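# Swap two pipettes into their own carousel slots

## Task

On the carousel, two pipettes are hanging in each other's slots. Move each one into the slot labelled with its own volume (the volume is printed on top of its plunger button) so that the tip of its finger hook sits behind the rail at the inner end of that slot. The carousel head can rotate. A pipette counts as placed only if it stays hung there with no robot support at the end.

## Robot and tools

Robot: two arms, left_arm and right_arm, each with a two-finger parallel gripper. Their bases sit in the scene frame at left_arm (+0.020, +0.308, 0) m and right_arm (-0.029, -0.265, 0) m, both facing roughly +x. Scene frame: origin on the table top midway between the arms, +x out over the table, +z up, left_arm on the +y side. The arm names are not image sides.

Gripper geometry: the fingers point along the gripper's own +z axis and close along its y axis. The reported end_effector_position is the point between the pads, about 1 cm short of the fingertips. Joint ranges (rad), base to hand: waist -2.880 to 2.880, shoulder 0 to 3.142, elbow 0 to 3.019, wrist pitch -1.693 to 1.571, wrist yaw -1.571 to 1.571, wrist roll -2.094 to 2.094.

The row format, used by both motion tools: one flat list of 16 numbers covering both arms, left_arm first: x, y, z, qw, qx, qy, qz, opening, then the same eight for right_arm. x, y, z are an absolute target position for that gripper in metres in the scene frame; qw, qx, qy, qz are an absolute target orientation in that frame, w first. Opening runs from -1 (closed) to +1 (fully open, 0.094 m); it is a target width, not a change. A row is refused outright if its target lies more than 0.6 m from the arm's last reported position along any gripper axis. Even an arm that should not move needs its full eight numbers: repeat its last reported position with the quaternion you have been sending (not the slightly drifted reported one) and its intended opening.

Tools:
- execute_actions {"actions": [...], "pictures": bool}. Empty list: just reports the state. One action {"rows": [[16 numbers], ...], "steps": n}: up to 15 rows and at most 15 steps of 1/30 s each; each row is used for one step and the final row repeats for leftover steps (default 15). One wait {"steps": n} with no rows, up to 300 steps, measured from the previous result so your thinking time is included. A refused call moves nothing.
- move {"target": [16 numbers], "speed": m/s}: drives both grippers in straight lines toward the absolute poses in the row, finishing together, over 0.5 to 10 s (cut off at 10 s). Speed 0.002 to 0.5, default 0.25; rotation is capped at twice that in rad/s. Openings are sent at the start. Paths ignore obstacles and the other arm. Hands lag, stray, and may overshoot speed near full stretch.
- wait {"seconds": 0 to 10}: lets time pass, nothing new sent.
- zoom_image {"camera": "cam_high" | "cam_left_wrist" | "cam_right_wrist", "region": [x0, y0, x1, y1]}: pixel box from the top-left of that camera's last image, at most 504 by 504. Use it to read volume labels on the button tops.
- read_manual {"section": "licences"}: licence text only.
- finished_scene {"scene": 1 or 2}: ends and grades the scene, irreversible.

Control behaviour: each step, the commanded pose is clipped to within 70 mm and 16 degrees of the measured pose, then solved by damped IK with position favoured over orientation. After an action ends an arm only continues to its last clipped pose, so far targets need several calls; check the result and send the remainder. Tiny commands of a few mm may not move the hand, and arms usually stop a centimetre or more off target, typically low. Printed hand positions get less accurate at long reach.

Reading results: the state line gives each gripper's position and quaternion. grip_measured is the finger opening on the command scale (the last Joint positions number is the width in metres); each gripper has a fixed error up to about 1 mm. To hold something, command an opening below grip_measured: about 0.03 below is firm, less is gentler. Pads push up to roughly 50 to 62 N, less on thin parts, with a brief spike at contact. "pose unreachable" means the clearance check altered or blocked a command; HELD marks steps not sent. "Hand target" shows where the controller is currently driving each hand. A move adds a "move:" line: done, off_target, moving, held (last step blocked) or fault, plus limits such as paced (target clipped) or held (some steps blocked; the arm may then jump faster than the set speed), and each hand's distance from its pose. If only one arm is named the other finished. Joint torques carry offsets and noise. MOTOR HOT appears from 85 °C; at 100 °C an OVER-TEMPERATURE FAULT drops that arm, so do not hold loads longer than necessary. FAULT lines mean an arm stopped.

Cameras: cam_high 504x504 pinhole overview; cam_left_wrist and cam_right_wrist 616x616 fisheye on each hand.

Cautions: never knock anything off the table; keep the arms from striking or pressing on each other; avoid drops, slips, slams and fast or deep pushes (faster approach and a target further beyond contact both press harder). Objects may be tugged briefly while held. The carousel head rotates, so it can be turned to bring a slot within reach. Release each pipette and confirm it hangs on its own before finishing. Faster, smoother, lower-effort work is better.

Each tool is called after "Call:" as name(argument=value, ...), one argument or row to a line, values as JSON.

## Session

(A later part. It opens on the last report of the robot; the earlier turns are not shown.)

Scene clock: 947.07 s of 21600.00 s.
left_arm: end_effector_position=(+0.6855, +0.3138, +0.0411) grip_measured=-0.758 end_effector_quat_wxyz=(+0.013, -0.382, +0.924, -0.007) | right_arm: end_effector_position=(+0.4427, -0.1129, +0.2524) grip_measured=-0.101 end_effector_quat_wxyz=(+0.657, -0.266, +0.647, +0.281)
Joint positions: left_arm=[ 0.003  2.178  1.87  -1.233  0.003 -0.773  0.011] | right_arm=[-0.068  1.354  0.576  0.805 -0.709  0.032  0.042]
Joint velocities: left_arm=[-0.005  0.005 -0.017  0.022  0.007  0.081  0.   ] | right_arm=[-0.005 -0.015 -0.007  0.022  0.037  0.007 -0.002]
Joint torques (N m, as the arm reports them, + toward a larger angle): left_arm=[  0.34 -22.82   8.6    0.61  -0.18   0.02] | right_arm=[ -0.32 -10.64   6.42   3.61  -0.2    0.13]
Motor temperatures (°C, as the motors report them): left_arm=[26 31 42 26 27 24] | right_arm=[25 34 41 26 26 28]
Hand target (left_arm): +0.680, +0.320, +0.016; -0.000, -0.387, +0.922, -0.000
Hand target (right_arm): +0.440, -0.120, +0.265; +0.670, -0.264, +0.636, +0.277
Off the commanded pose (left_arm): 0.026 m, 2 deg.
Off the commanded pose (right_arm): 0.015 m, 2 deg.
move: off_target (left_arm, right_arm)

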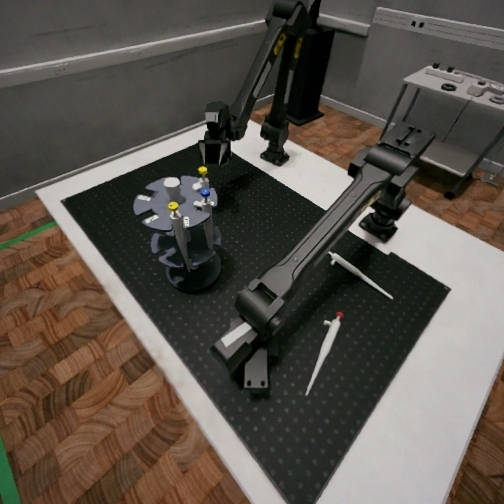

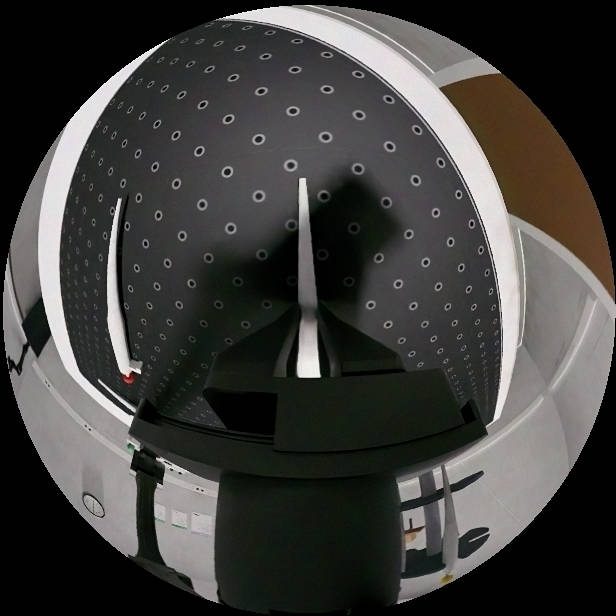

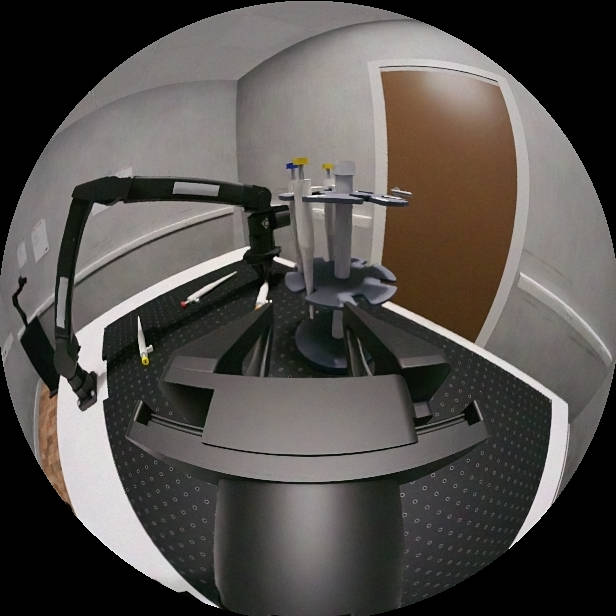

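Call:
move(
  target=[0.681,0.320,0.016,0,-0.3867,0.9222,0,-0.81,0.44,-0.12,0.265,0.6702,-0.2634,0.6360,0.2776,-0.1],
  speed=0.04,
)

Scene clock: 950.40 s of 21600.00 s.
left_arm: end_effector_position=(+0.6855, +0.3138, +0.0411) grip_measured=-0.808 end_effector_quat_wxyz=(+0.013, -0.382, +0.924, -0.007) | right_arm: end_effector_position=(+0.4428, -0.1131, +0.2524) grip_measured=-0.101 end_effector_quat_wxyz=(+0.657, -0.266, +0.647, +0.281)
Joint positions: left_arm=[ 0.003  2.178  1.87  -1.233  0.003 -0.773  0.009] | right_arm=[-0.069  1.354  0.576  0.805 -0.709  0.033  0.042]
Joint velocities: left_arm=[-0.005 -0.024  0.002  0.022 -0.022  0.037 -0.001] | right_arm=[-0.005 -0.005  0.002 -0.002  0.022 -0.007 -0.001]
Joint torques (N m, as the arm reports them, + toward a larger angle): left_arm=[ -0.07 -23.32   8.71   0.59  -0.2    0.02] | right_arm=[ -0.35 -10.52   6.26   3.48  -0.19   0.15]
Motor temperatures (°C, as the motors report them): left_arm=[26 31 41 26 27 24] | right_arm=[25 34 41 26 26 28]
Hand target (left_arm): +0.680, +0.320, +0.016; -0.000, -0.387, +0.922, -0.000
Hand target (right_arm): +0.440, -0.120, +0.265; +0.670, -0.264, +0.636, +0.277
Off the commanded pose (left_arm): 0.026 m, 2 deg.
Off the commanded pose (right_arm): 0.015 m, 2 deg.
move: off_target (left_arm, right_arm)

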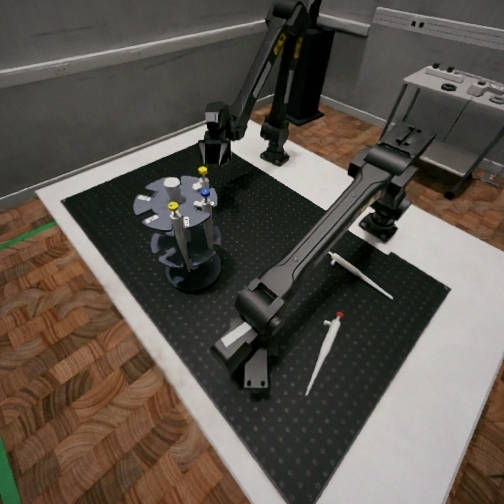

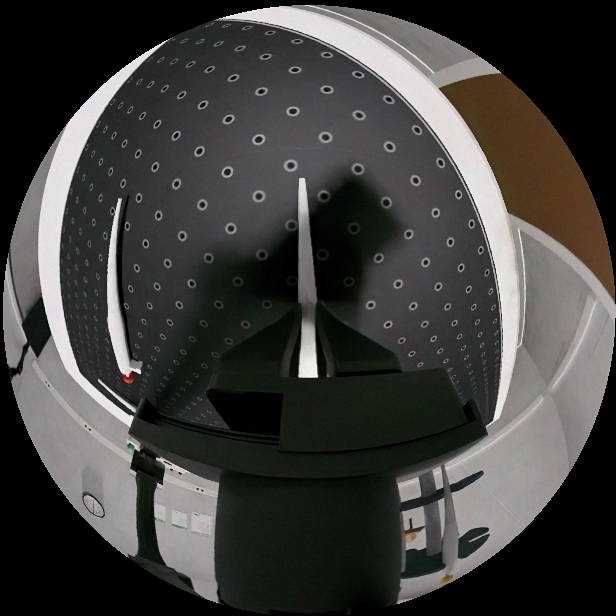

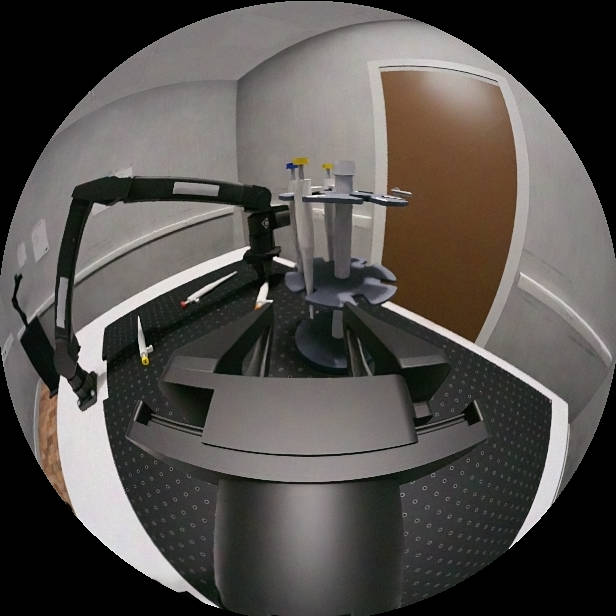

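Call:
move(
  target=[0.690,0.317,0.002,0,-0.3867,0.9222,0,-0.3,0.44,-0.12,0.265,0.6702,-0.2634,0.6360,0.2776,-0.1],
  speed=0.03,
)

Scene clock: 954.43 s of 21600.00 s.
left_arm: end_effector_position=(+0.6857, +0.3139, +0.0284) grip_measured=-0.302 end_effector_quat_wxyz=(+0.008, -0.382, +0.924, -0.005) | right_arm: end_effector_position=(+0.4427, -0.1131, +0.2524) grip_measured=-0.101 end_effector_quat_wxyz=(+0.657, -0.266, +0.647, +0.281)
Joint positions: left_arm=[ 0.003  2.198  1.87  -1.224  0.003 -0.773  0.033] | right_arm=[-0.069  1.354  0.576  0.805 -0.709  0.033  0.042]
Joint velocities: left_arm=[-0.005 -0.015  0.007 -0.007  0.007 -0.051 -0.001] | right_arm=[ 0.005 -0.024 -0.027 -0.012 -0.037  0.037  0.001]
Joint torques (N m, as the arm reports them, + toward a larger angle): left_arm=[ -0.2  -22.1   11.29   0.79  -0.19  -0.02] | right_arm=[  0.13 -11.08   6.39   3.44  -0.2    0.17]
Motor temperatures (°C, as the motors report them): left_arm=[26 31 41 26 27 24] | right_arm=[25 34 41 26 26 28]
Hand target (left_arm): +0.689, +0.317, +0.002; +0.000, -0.387, +0.922, +0.000
Hand target (right_arm): +0.440, -0.120, +0.265; +0.670, -0.264, +0.636, +0.277
Off the commanded pose (left_arm): 0.027 m, 1 deg.
Off the commanded pose (right_arm): 0.015 m, 2 deg.
move: off_target (left_arm, right_arm)

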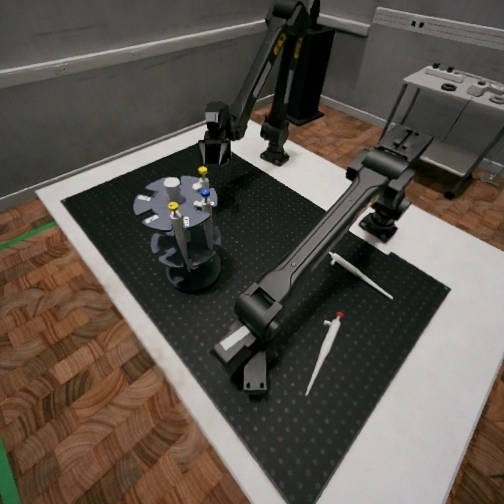

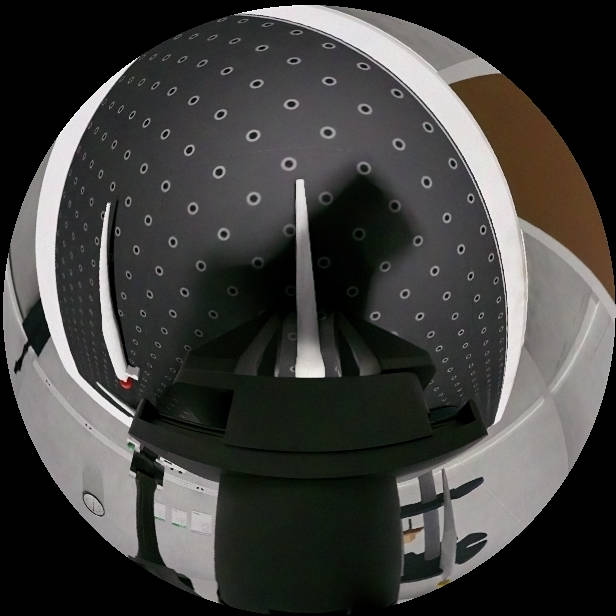

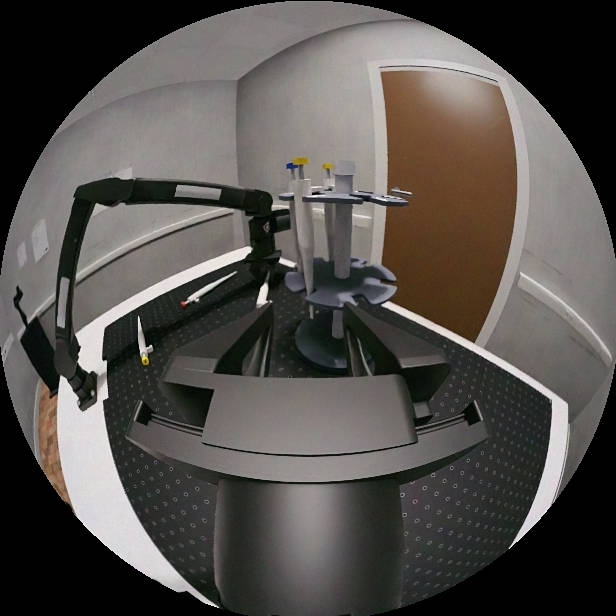

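Call:
move(
  target=[0.688,0.316,0.015,0,-0.3867,0.9222,0,-0.77,0.44,-0.12,0.265,0.6702,-0.2634,0.6360,0.2776,-0.1],
  speed=0.03,
)

Scene clock: 956.33 s of 21600.00 s.
left_arm: end_effector_position=(+0.6858, +0.3139, +0.0289) grip_measured=-0.749 end_effector_quat_wxyz=(+0.009, -0.382, +0.924, -0.005) | right_arm: end_effector_position=(+0.4427, -0.1131, +0.2524) grip_measured=-0.101 end_effector_quat_wxyz=(+0.657, -0.266, +0.647, +0.281)
Joint positions: left_arm=[ 0.003  2.197  1.87  -1.224  0.003 -0.773  0.012] | right_arm=[-0.069  1.354  0.576  0.805 -0.709  0.033  0.042]
Joint velocities: left_arm=[-0.005 -0.015 -0.012  0.002 -0.037 -0.066 -0.   ] | right_arm=[-0.024 -0.005 -0.002 -0.012 -0.022 -0.007 -0.001]
Joint torques (N m, as the arm reports them, + toward a larger angle): left_arm=[ -0.64 -23.68  11.67  -0.07  -0.21  -0.05] | right_arm=[  0.12 -10.75   6.36   3.58  -0.16   0.16]
Motor temperatures (°C, as the motors report them): left_arm=[26 31 41 26 27 24] | right_arm=[25 34 41 26 26 28]
Hand target (left_arm): +0.688, +0.316, +0.015; +0.000, -0.387, +0.922, -0.000
Hand target (right_arm): +0.440, -0.120, +0.265; +0.670, -0.264, +0.636, +0.277
Off the commanded pose (left_arm): 0.014 m, 1 deg.
Off the commanded pose (right_arm): 0.015 m, 2 deg.
move: off_target (left_arm, right_arm)

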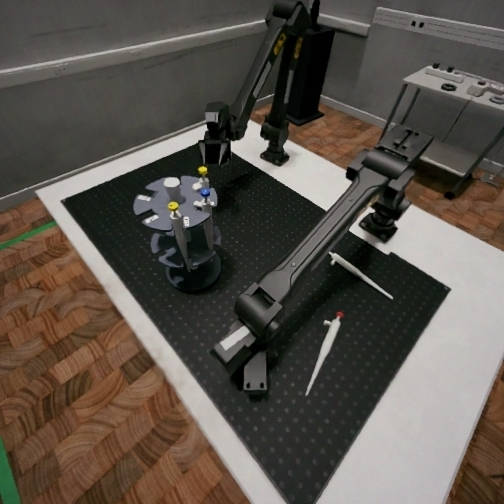

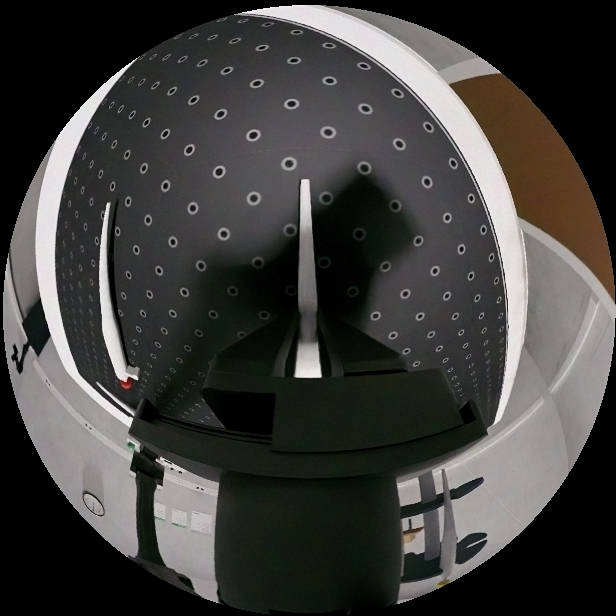

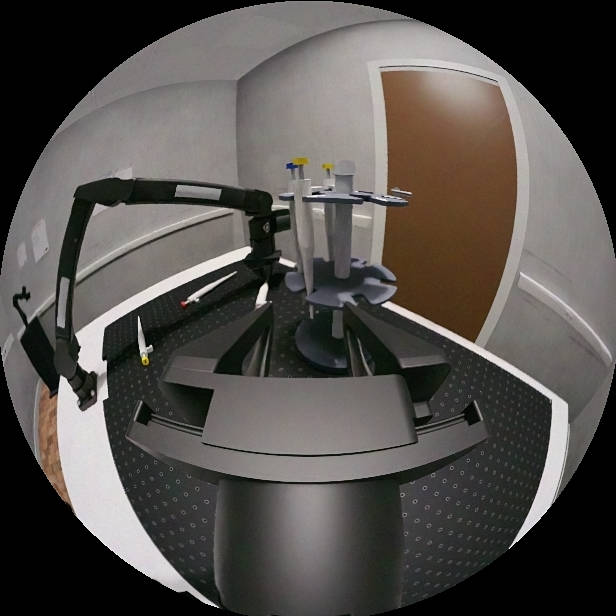

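Call:
move(
  target=[0.67,0.31,0.15,0,-0.3867,0.9222,0,-0.785,0.44,-0.12,0.265,0.6702,-0.2634,0.6360,0.2776,-0.1],
  speed=0.08,
)

Call:
move(
  target=[0.46,0.21,0.235,0,-0.7373,0.6756,0,-0.785,0.44,-0.12,0.265,0.6702,-0.2634,0.6360,0.2776,-0.1],
  speed=0.1,
)

Scene clock: 976.10 s of 21600.00 s.
left_arm: end_effector_position=(+0.6568, +0.3136, +0.1251) grip_measured=-0.749 end_effector_quat_wxyz=(-0.022, -0.385, +0.923, +0.007) | right_arm: end_effector_position=(+0.4427, -0.1131, +0.2524) grip_measured=-0.101 end_effector_quat_wxyz=(+0.657, -0.266, +0.647, +0.281)
Joint positions: left_arm=[ 0.003  2.093  1.951 -1.475  0.003 -0.781  0.012] | right_arm=[-0.069  1.354  0.576  0.805 -0.709  0.033  0.042]
Joint velocities: left_arm=[-0.024  0.005  0.007 -0.002  0.007 -0.095  0.001] | right_arm=[-0.005  0.015 -0.022 -0.002 -0.11  -0.007 -0.001]
Joint torques (N m, as the arm reports them, + toward a larger angle): left_arm=[ -1.36 -25.79  15.53  -0.4   -0.18  -0.02] | right_arm=[ -0.16 -10.6    6.38   3.43  -0.18   0.16]
Motor temperatures (°C, as the motors report them): left_arm=[26 32 42 26 27 24] | right_arm=[25 33 41 26 26 28]
Hand target (left_arm): +0.669, +0.310, +0.150; +0.000, -0.386, +0.922, -0.000
Hand target (right_arm): +0.440, -0.120, +0.265; +0.670, -0.264, +0.636, +0.277
Off the commanded pose (left_arm): 0.028 m, 3 deg.
Off the commanded pose (right_arm): 0.015 m, 2 deg.
After step 90, 14.83 s passed at rest.
move: off_target (left_arm, right_arm)

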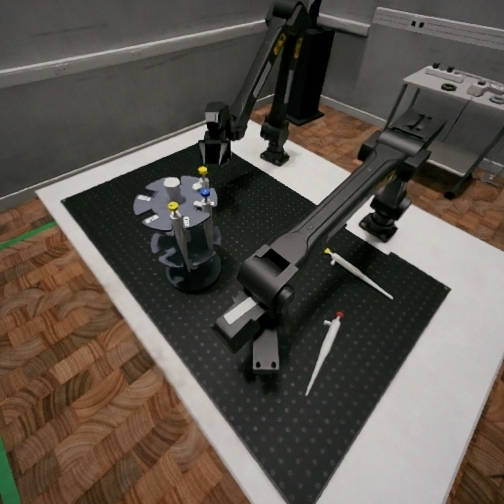

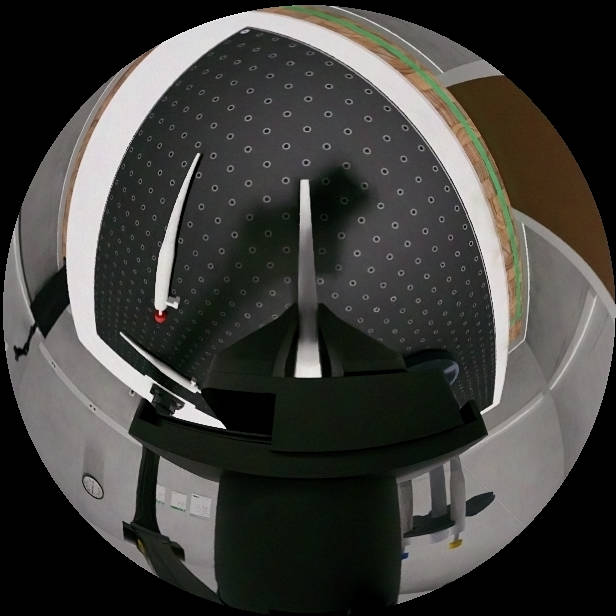

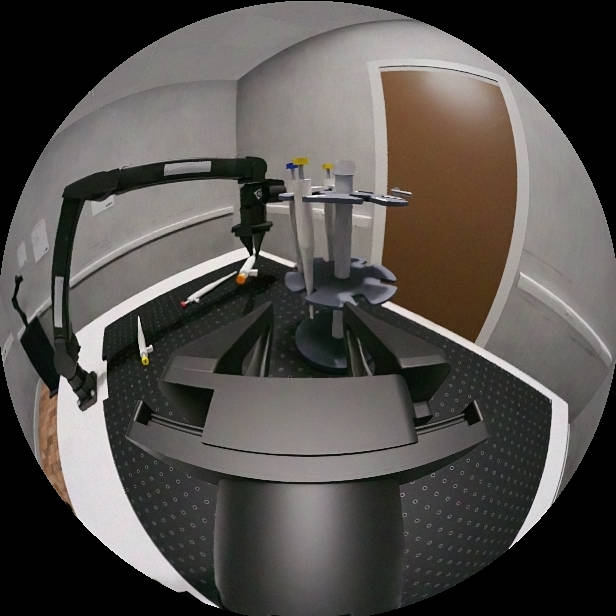

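Scene clock: 980.90 s of 21600.00 s.
left_arm: end_effector_position=(+0.4673, +0.2132, +0.2359) grip_measured=-0.750 end_effector_quat_wxyz=(-0.004, +0.736, -0.677, +0.009) | right_arm: end_effector_position=(+0.4427, -0.1131, +0.2524) grip_measured=-0.101 end_effector_quat_wxyz=(+0.657, -0.266, +0.647, +0.281)
Joint positions: left_arm=[-0.214  1.523  1.443 -1.472  0.003 -1.861  0.012] | right_arm=[-0.069  1.354  0.576  0.805 -0.709  0.033  0.042]
Joint velocities: left_arm=[ 0.005 -0.005  0.007 -0.002  0.007 -0.095 -0.   ] | right_arm=[-0.005  0.005  0.007 -0.017  0.081 -0.125 -0.   ]
Joint torques (N m, as the arm reports them, + toward a larger angle): left_arm=[ -1.12 -15.63   9.21  -0.39  -0.19  -0.05] | right_arm=[ -0.32 -10.53   6.27   3.53  -0.21   0.14]
Motor temperatures (°C, as the motors report them): left_arm=[26 32 41 26 27 24] | right_arm=[25 33 41 26 26 28]
Hand target (left_arm): +0.459, +0.212, +0.235; -0.000, +0.737, -0.675, +0.001
Hand target (right_arm): +0.440, -0.120, +0.265; +0.670, -0.264, +0.636, +0.277
Off the commanded pose (left_arm): 0.008 m, 1 deg.
Off the commanded pose (right_arm): 0.015 m, 2 deg.
move: off_target (right_arm)

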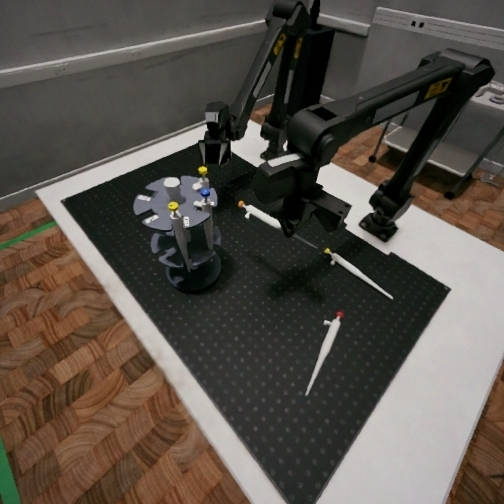

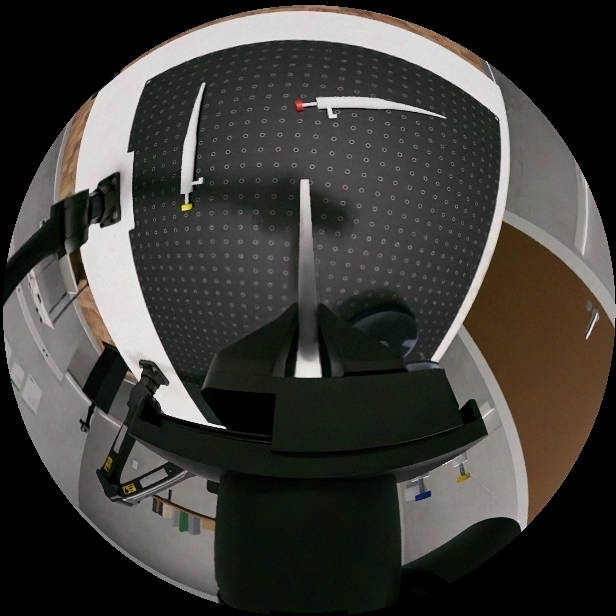

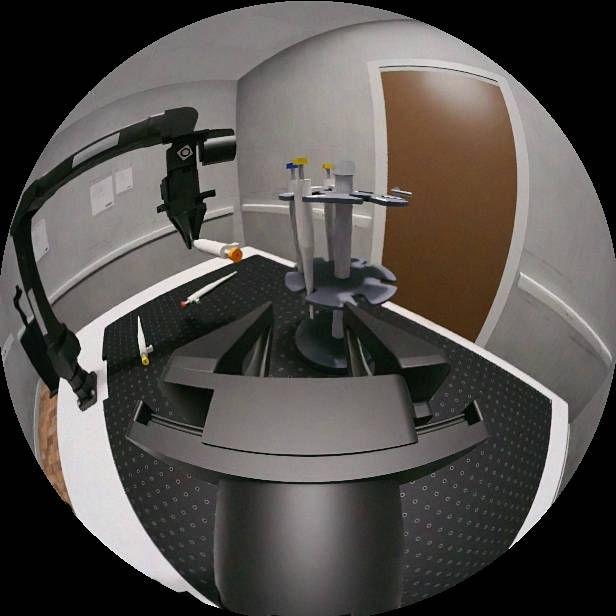

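Call:
zoom_image(
  camera="cam_right_wrist",
  region=[185, 225, 255, 275],
)

Region (185, 225, 255, 275) of cam_right_wrist's 616x616 image, scaled by 7.200, with more detail than that image has; it fills the top 360 rows of this view, and the rest is white.

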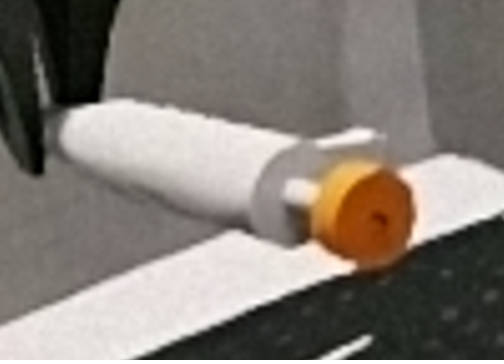

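Call:
move(
  target=[0.46,0.21,0.235,0,-0.7373,0.6756,0,-0.785,0.395,0.155,0.25,0.4778,0.4778,0.5212,0.5212,-0.1],
  speed=0.12,
)

Scene clock: 994.20 s of 21600.00 s.
left_arm: end_effector_position=(+0.4664, +0.2127, +0.2359) grip_measured=-0.750 end_effector_quat_wxyz=(-0.003, +0.737, -0.675, +0.007) | right_arm: end_effector_position=(+0.3935, +0.1361, +0.2410) grip_measured=-0.101 end_effector_quat_wxyz=(+0.483, +0.476, +0.530, +0.509)
Joint positions: left_arm=[-0.216  1.523  1.443 -1.475  0.002 -1.867  0.012] | right_arm=[0.842 1.62  0.871 0.725 0.916 1.562 0.042]
Joint velocities: left_arm=[ 0.005 -0.005 -0.002 -0.027 -0.022 -0.037 -0.   ] | right_arm=[-0.005 -0.005 -0.002 -0.012 -0.007  0.051 -0.001]
Joint torques (N m, as the arm reports them, + toward a larger angle): left_arm=[ -1.58 -15.19   9.74  -0.39  -0.16  -0.02] | right_arm=[  1.59 -11.65  10.68   1.27   0.17   0.03]
Motor temperatures (°C, as the motors report them): left_arm=[26 31 41 26 27 24] | right_arm=[25 33 41 26 26 28]
Hand target (left_arm): +0.460, +0.210, +0.235; -0.000, +0.737, -0.676, +0.000
Hand target (right_arm): +0.397, +0.154, +0.252; +0.477, +0.479, +0.523, +0.520
Off the commanded pose (left_arm): 0.007 m, 1 deg.
Off the commanded pose (right_arm): 0.021 m, 2 deg.
After step 90, 2.87 s passed at rest.
move: off_target (right_arm)

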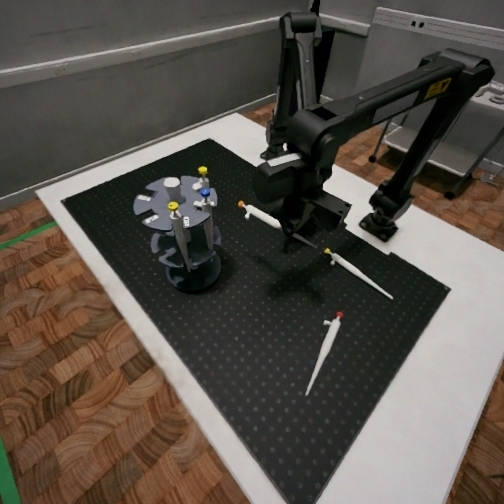

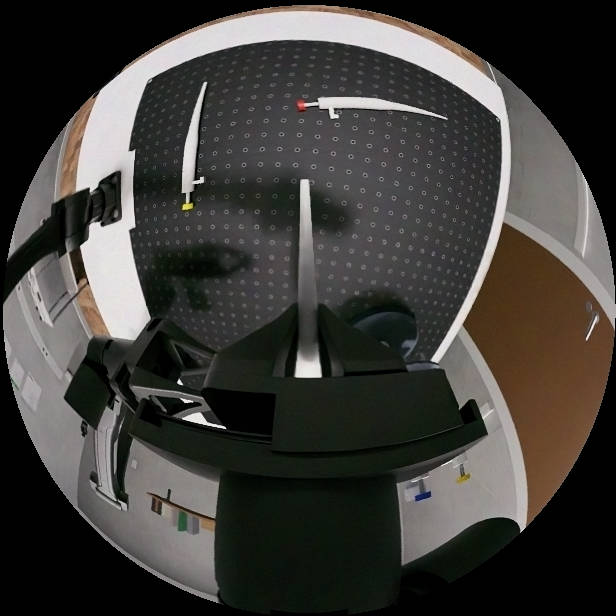

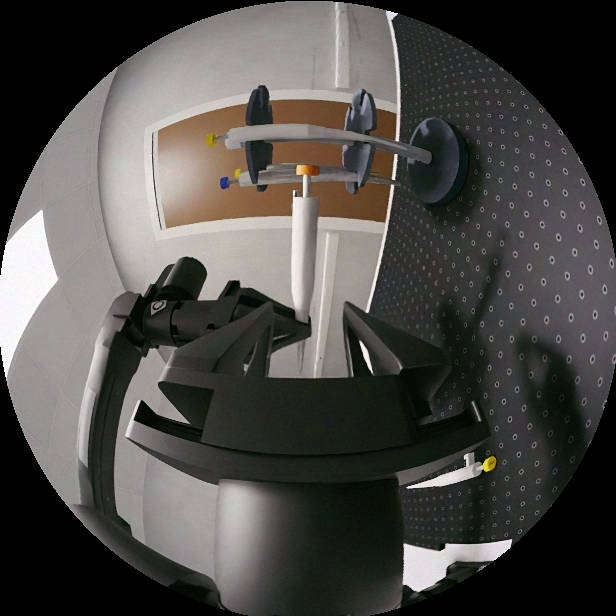

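Call:
move(
  target=[0.46,0.21,0.235,0,-0.7373,0.6756,0,-0.785,0.452,0.170,0.252,0.4778,0.4778,0.5212,0.5212,-0.1],
  speed=0.04,
)

Scene clock: 1005.63 s of 21600.00 s.
left_arm: end_effector_position=(+0.4664, +0.2127, +0.2359) grip_measured=-0.750 end_effector_quat_wxyz=(-0.003, +0.737, -0.675, +0.007) | right_arm: end_effector_position=(+0.4361, +0.1613, +0.2428) grip_measured=-0.101 end_effector_quat_wxyz=(+0.477, +0.473, +0.530, +0.517)
Joint positions: left_arm=[-0.216  1.523  1.443 -1.475  0.002 -1.867  0.012] | right_arm=[0.795 1.711 0.997 0.699 0.853 1.565 0.042]
Joint velocities: left_arm=[-0.005 -0.005  0.002 -0.007 -0.007 -0.037 -0.001] | right_arm=[-0.005 -0.015  0.027  0.002  0.037  0.007 -0.   ]
Joint torques (N m, as the arm reports them, + toward a larger angle): left_arm=[ -1.61 -15.63   9.92  -0.5   -0.16  -0.04] | right_arm=[ -0.01 -13.12  11.06   1.34  -0.21  -0.04]
Motor temperatures (°C, as the motors report them): left_arm=[26 31 41 26 27 24] | right_arm=[25 33 43 25 26 28]
Hand target (left_arm): +0.460, +0.210, +0.235; -0.000, +0.737, -0.676, +0.000
Hand target (right_arm): +0.451, +0.169, +0.253; +0.478, +0.478, +0.521, +0.521
Off the commanded pose (left_arm): 0.007 m, 1 deg.
Off the commanded pose (right_arm): 0.020 m, 1 deg.
After step 90, 6.43 s passed at rest.
move: off_target (right_arm)

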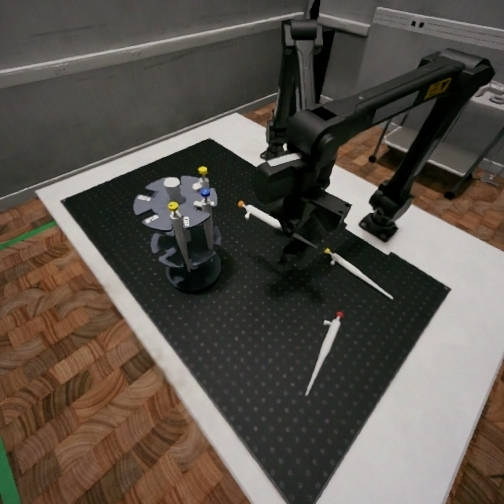

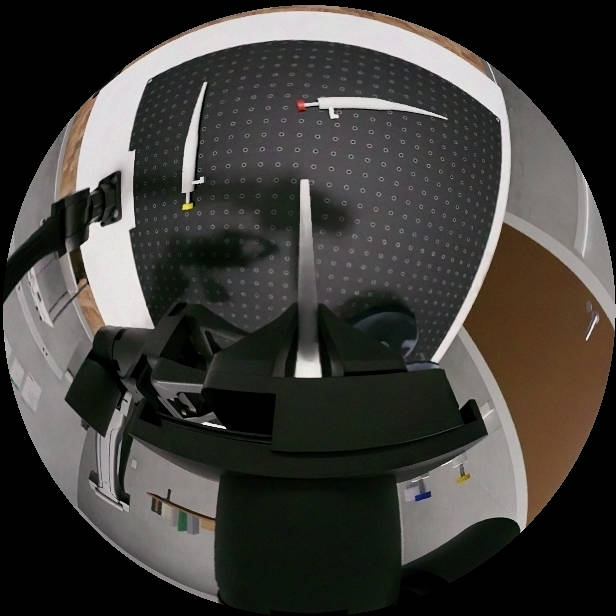

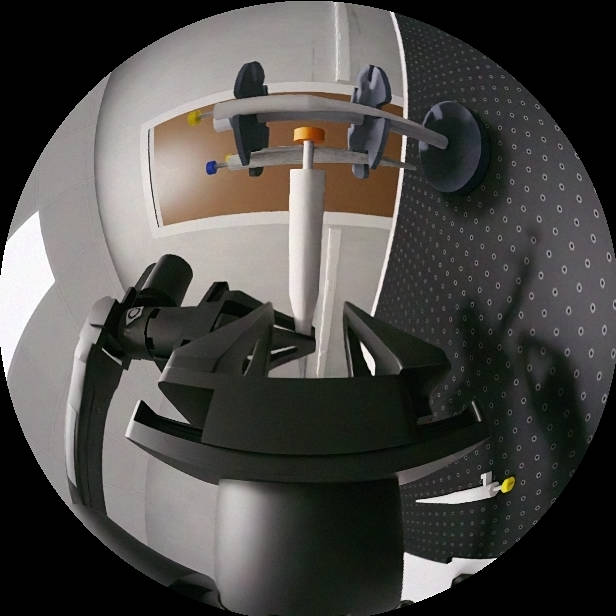

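Call:
move(
  target=[0.46,0.21,0.235,0,-0.7373,0.6756,0,-0.785,0.462,0.150,0.252,0.4778,0.4778,0.5212,0.5212,-0.1],
  speed=0.03,
)

Scene clock: 1010.30 s of 21600.00 s.
left_arm: end_effector_position=(+0.4664, +0.2127, +0.2359) grip_measured=-0.750 end_effector_quat_wxyz=(-0.003, +0.737, -0.675, +0.007) | right_arm: end_effector_position=(+0.4520, +0.1493, +0.2428) grip_measured=-0.101 end_effector_quat_wxyz=(+0.477, +0.474, +0.530, +0.517)
Joint positions: left_arm=[-0.216  1.523  1.443 -1.475  0.002 -1.867  0.012] | right_arm=[0.756 1.711 0.997 0.699 0.815 1.565 0.042]
Joint velocities: left_arm=[-0.005 -0.005  0.007 -0.012 -0.037 -0.037  0.   ] | right_arm=[-0.005  0.005  0.007 -0.007 -0.007  0.022  0.001]
Joint torques (N m, as the arm reports them, + toward a larger angle): left_arm=[ -1.72 -15.67   9.77  -0.3   -0.17   0.  ] | right_arm=[  0.38 -14.8    9.06   1.79  -0.19   0.  ]
Motor temperatures (°C, as the motors report them): left_arm=[26 30 41 26 27 24] | right_arm=[25 33 44 25 26 28]
Hand target (left_arm): +0.460, +0.210, +0.235; -0.000, +0.737, -0.676, +0.000
Hand target (right_arm): +0.462, +0.149, +0.252; +0.478, +0.478, +0.521, +0.521
Off the commanded pose (left_arm): 0.007 m, 1 deg.
Off the commanded pose (right_arm): 0.014 m, 1 deg.
After step 90, 0.37 s passed at rest.
move: off_target (right_arm)

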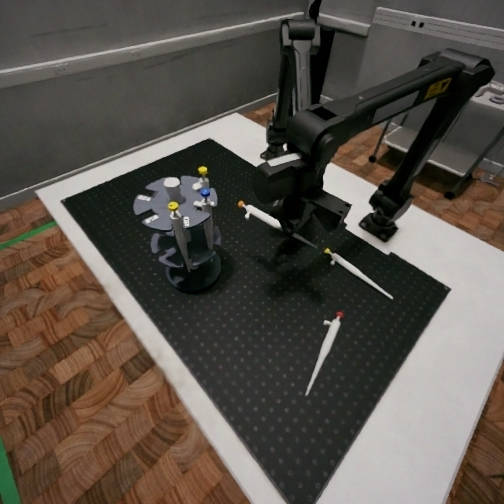

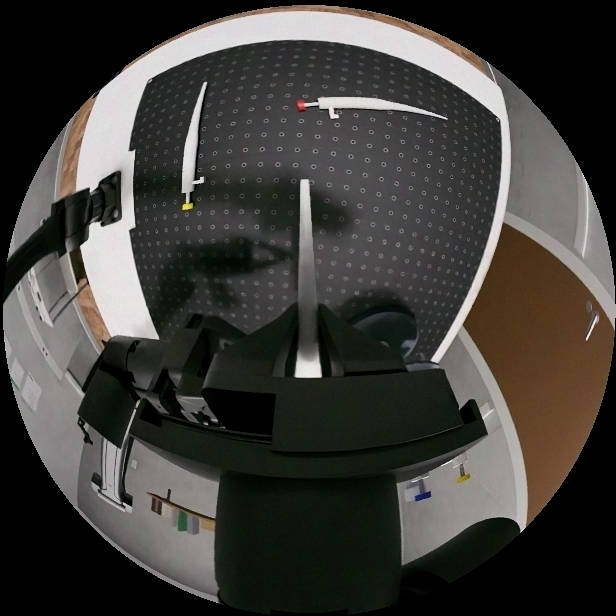

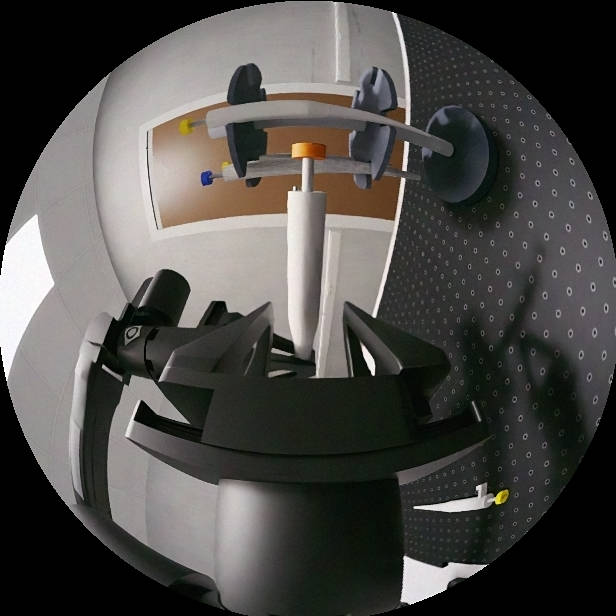

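Call:
move(
  target=[0.46,0.21,0.235,0,-0.7373,0.6756,0,-0.785,0.491,0.158,0.252,0.4778,0.4778,0.5212,0.5212,-0.1],
  speed=0.03,
)

Scene clock: 1014.50 s of 21600.00 s.
left_arm: end_effector_position=(+0.4664, +0.2127, +0.2359) grip_measured=-0.750 end_effector_quat_wxyz=(-0.003, +0.737, -0.675, +0.007) | right_arm: end_effector_position=(+0.4741, +0.1507, +0.2422) grip_measured=-0.101 end_effector_quat_wxyz=(+0.477, +0.474, +0.530, +0.516)
Joint positions: left_arm=[-0.216  1.523  1.443 -1.475  0.002 -1.867  0.012] | right_arm=[0.724 1.743 1.042 0.686 0.782 1.565 0.042]
Joint velocities: left_arm=[-0.024 -0.005 -0.002 -0.002 -0.022 -0.037 -0.001] | right_arm=[-0.005 -0.015  0.002  0.007  0.007 -0.051 -0.001]
Joint torques (N m, as the arm reports them, + toward a larger angle): left_arm=[ -1.63 -15.61   9.89  -0.49  -0.19  -0.02] | right_arm=[  0.27 -13.95  11.27   1.36  -0.18  -0.03]
Motor temperatures (°C, as the motors report them): left_arm=[26 30 41 26 27 24] | right_arm=[25 33 44 25 26 28]
Hand target (left_arm): +0.460, +0.210, +0.235; -0.000, +0.737, -0.676, +0.000
Hand target (right_arm): +0.490, +0.157, +0.252; +0.478, +0.478, +0.521, +0.521
Off the commanded pose (left_arm): 0.007 m, 1 deg.
Off the commanded pose (right_arm): 0.021 m, 1 deg.
move: off_target (right_arm)

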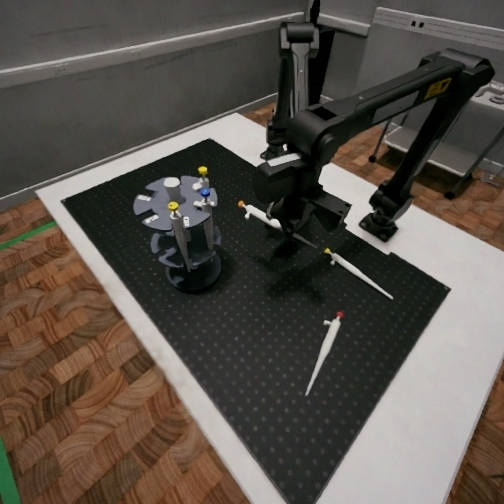

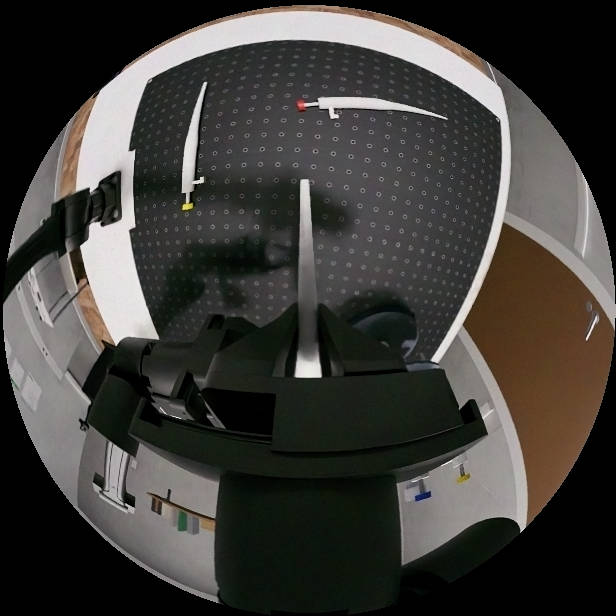

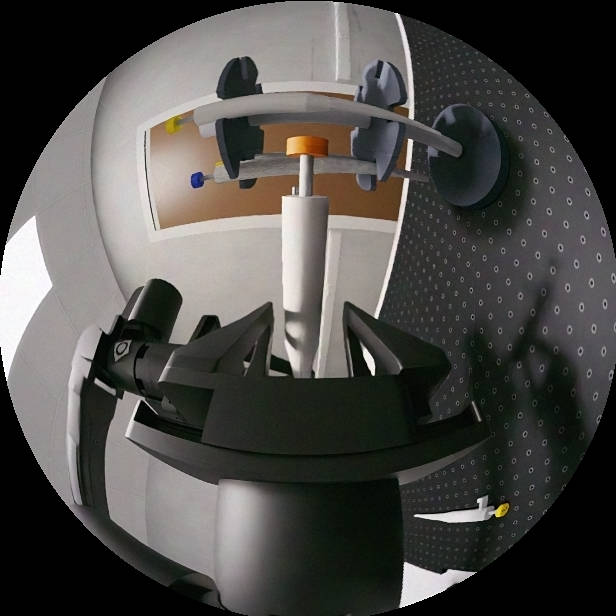

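Call:
move(
  target=[0.46,0.21,0.235,0,-0.7373,0.6756,0,-0.785,0.493,0.158,0.253,0.4778,0.4778,0.5212,0.5212,-0.60],
  speed=0.03,
)

Scene clock: 1017.87 s of 21600.00 s.
left_arm: end_effector_position=(+0.4665, +0.2130, +0.2359) grip_measured=-0.750 end_effector_quat_wxyz=(-0.004, +0.739, -0.674, +0.007) | right_arm: end_effector_position=(+0.4748, +0.1511, +0.2437) grip_measured=-0.576 end_effector_quat_wxyz=(+0.474, +0.476, +0.527, +0.520)
Joint positions: left_arm=[-0.216  1.523  1.443 -1.475 -0.    -1.872  0.012] | right_arm=[0.723 1.743 1.045 0.686 0.781 1.575 0.02 ]
Joint velocities: left_arm=[ 0.005 -0.005 -0.017 -0.002  0.037 -0.051 -0.001] | right_arm=[-0.015 -0.005  0.012  0.017 -0.022 -0.022  0.001]
Joint torques (N m, as the arm reports them, + toward a larger angle): left_arm=[ -1.6  -15.43   9.81  -0.41  -0.11   0.  ] | right_arm=[ -0.65 -13.56  11.47   1.11  -0.25  -0.13]
Motor temperatures (°C, as the motors report them): left_arm=[26 30 41 26 27 24] | right_arm=[25 33 44 25 26 28]
Hand target (left_arm): +0.460, +0.210, +0.235; -0.000, +0.737, -0.676, +0.000
Hand target (right_arm): +0.492, +0.157, +0.253; +0.478, +0.478, +0.521, +0.521
Off the commanded pose (left_arm): 0.007 m, 1 deg.
Off the commanded pose (right_arm): 0.022 m, 1 deg.
move: off_target (right_arm)

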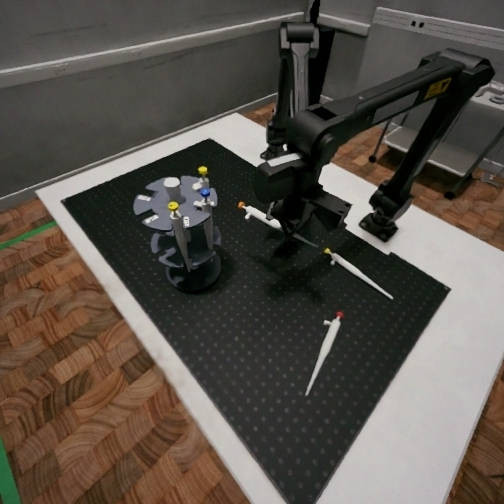

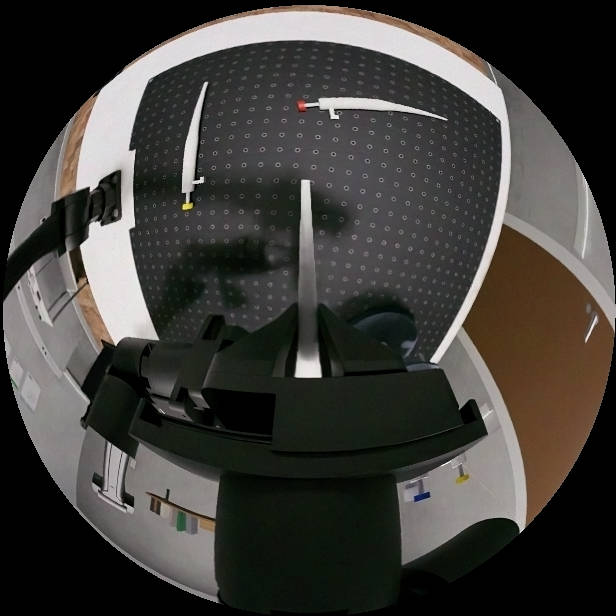

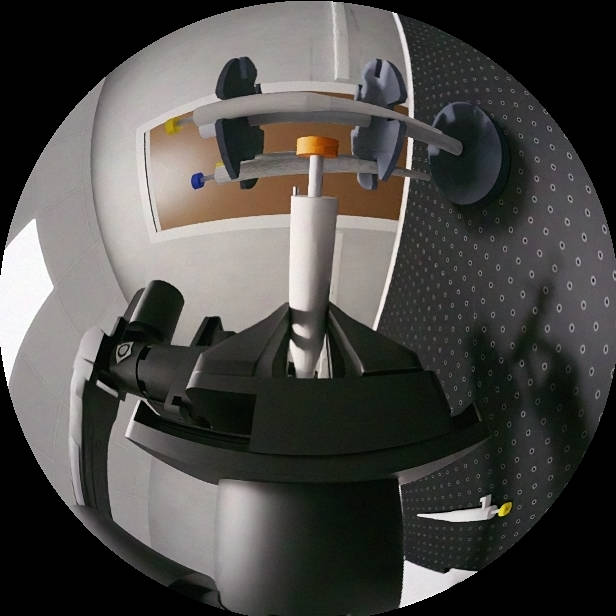

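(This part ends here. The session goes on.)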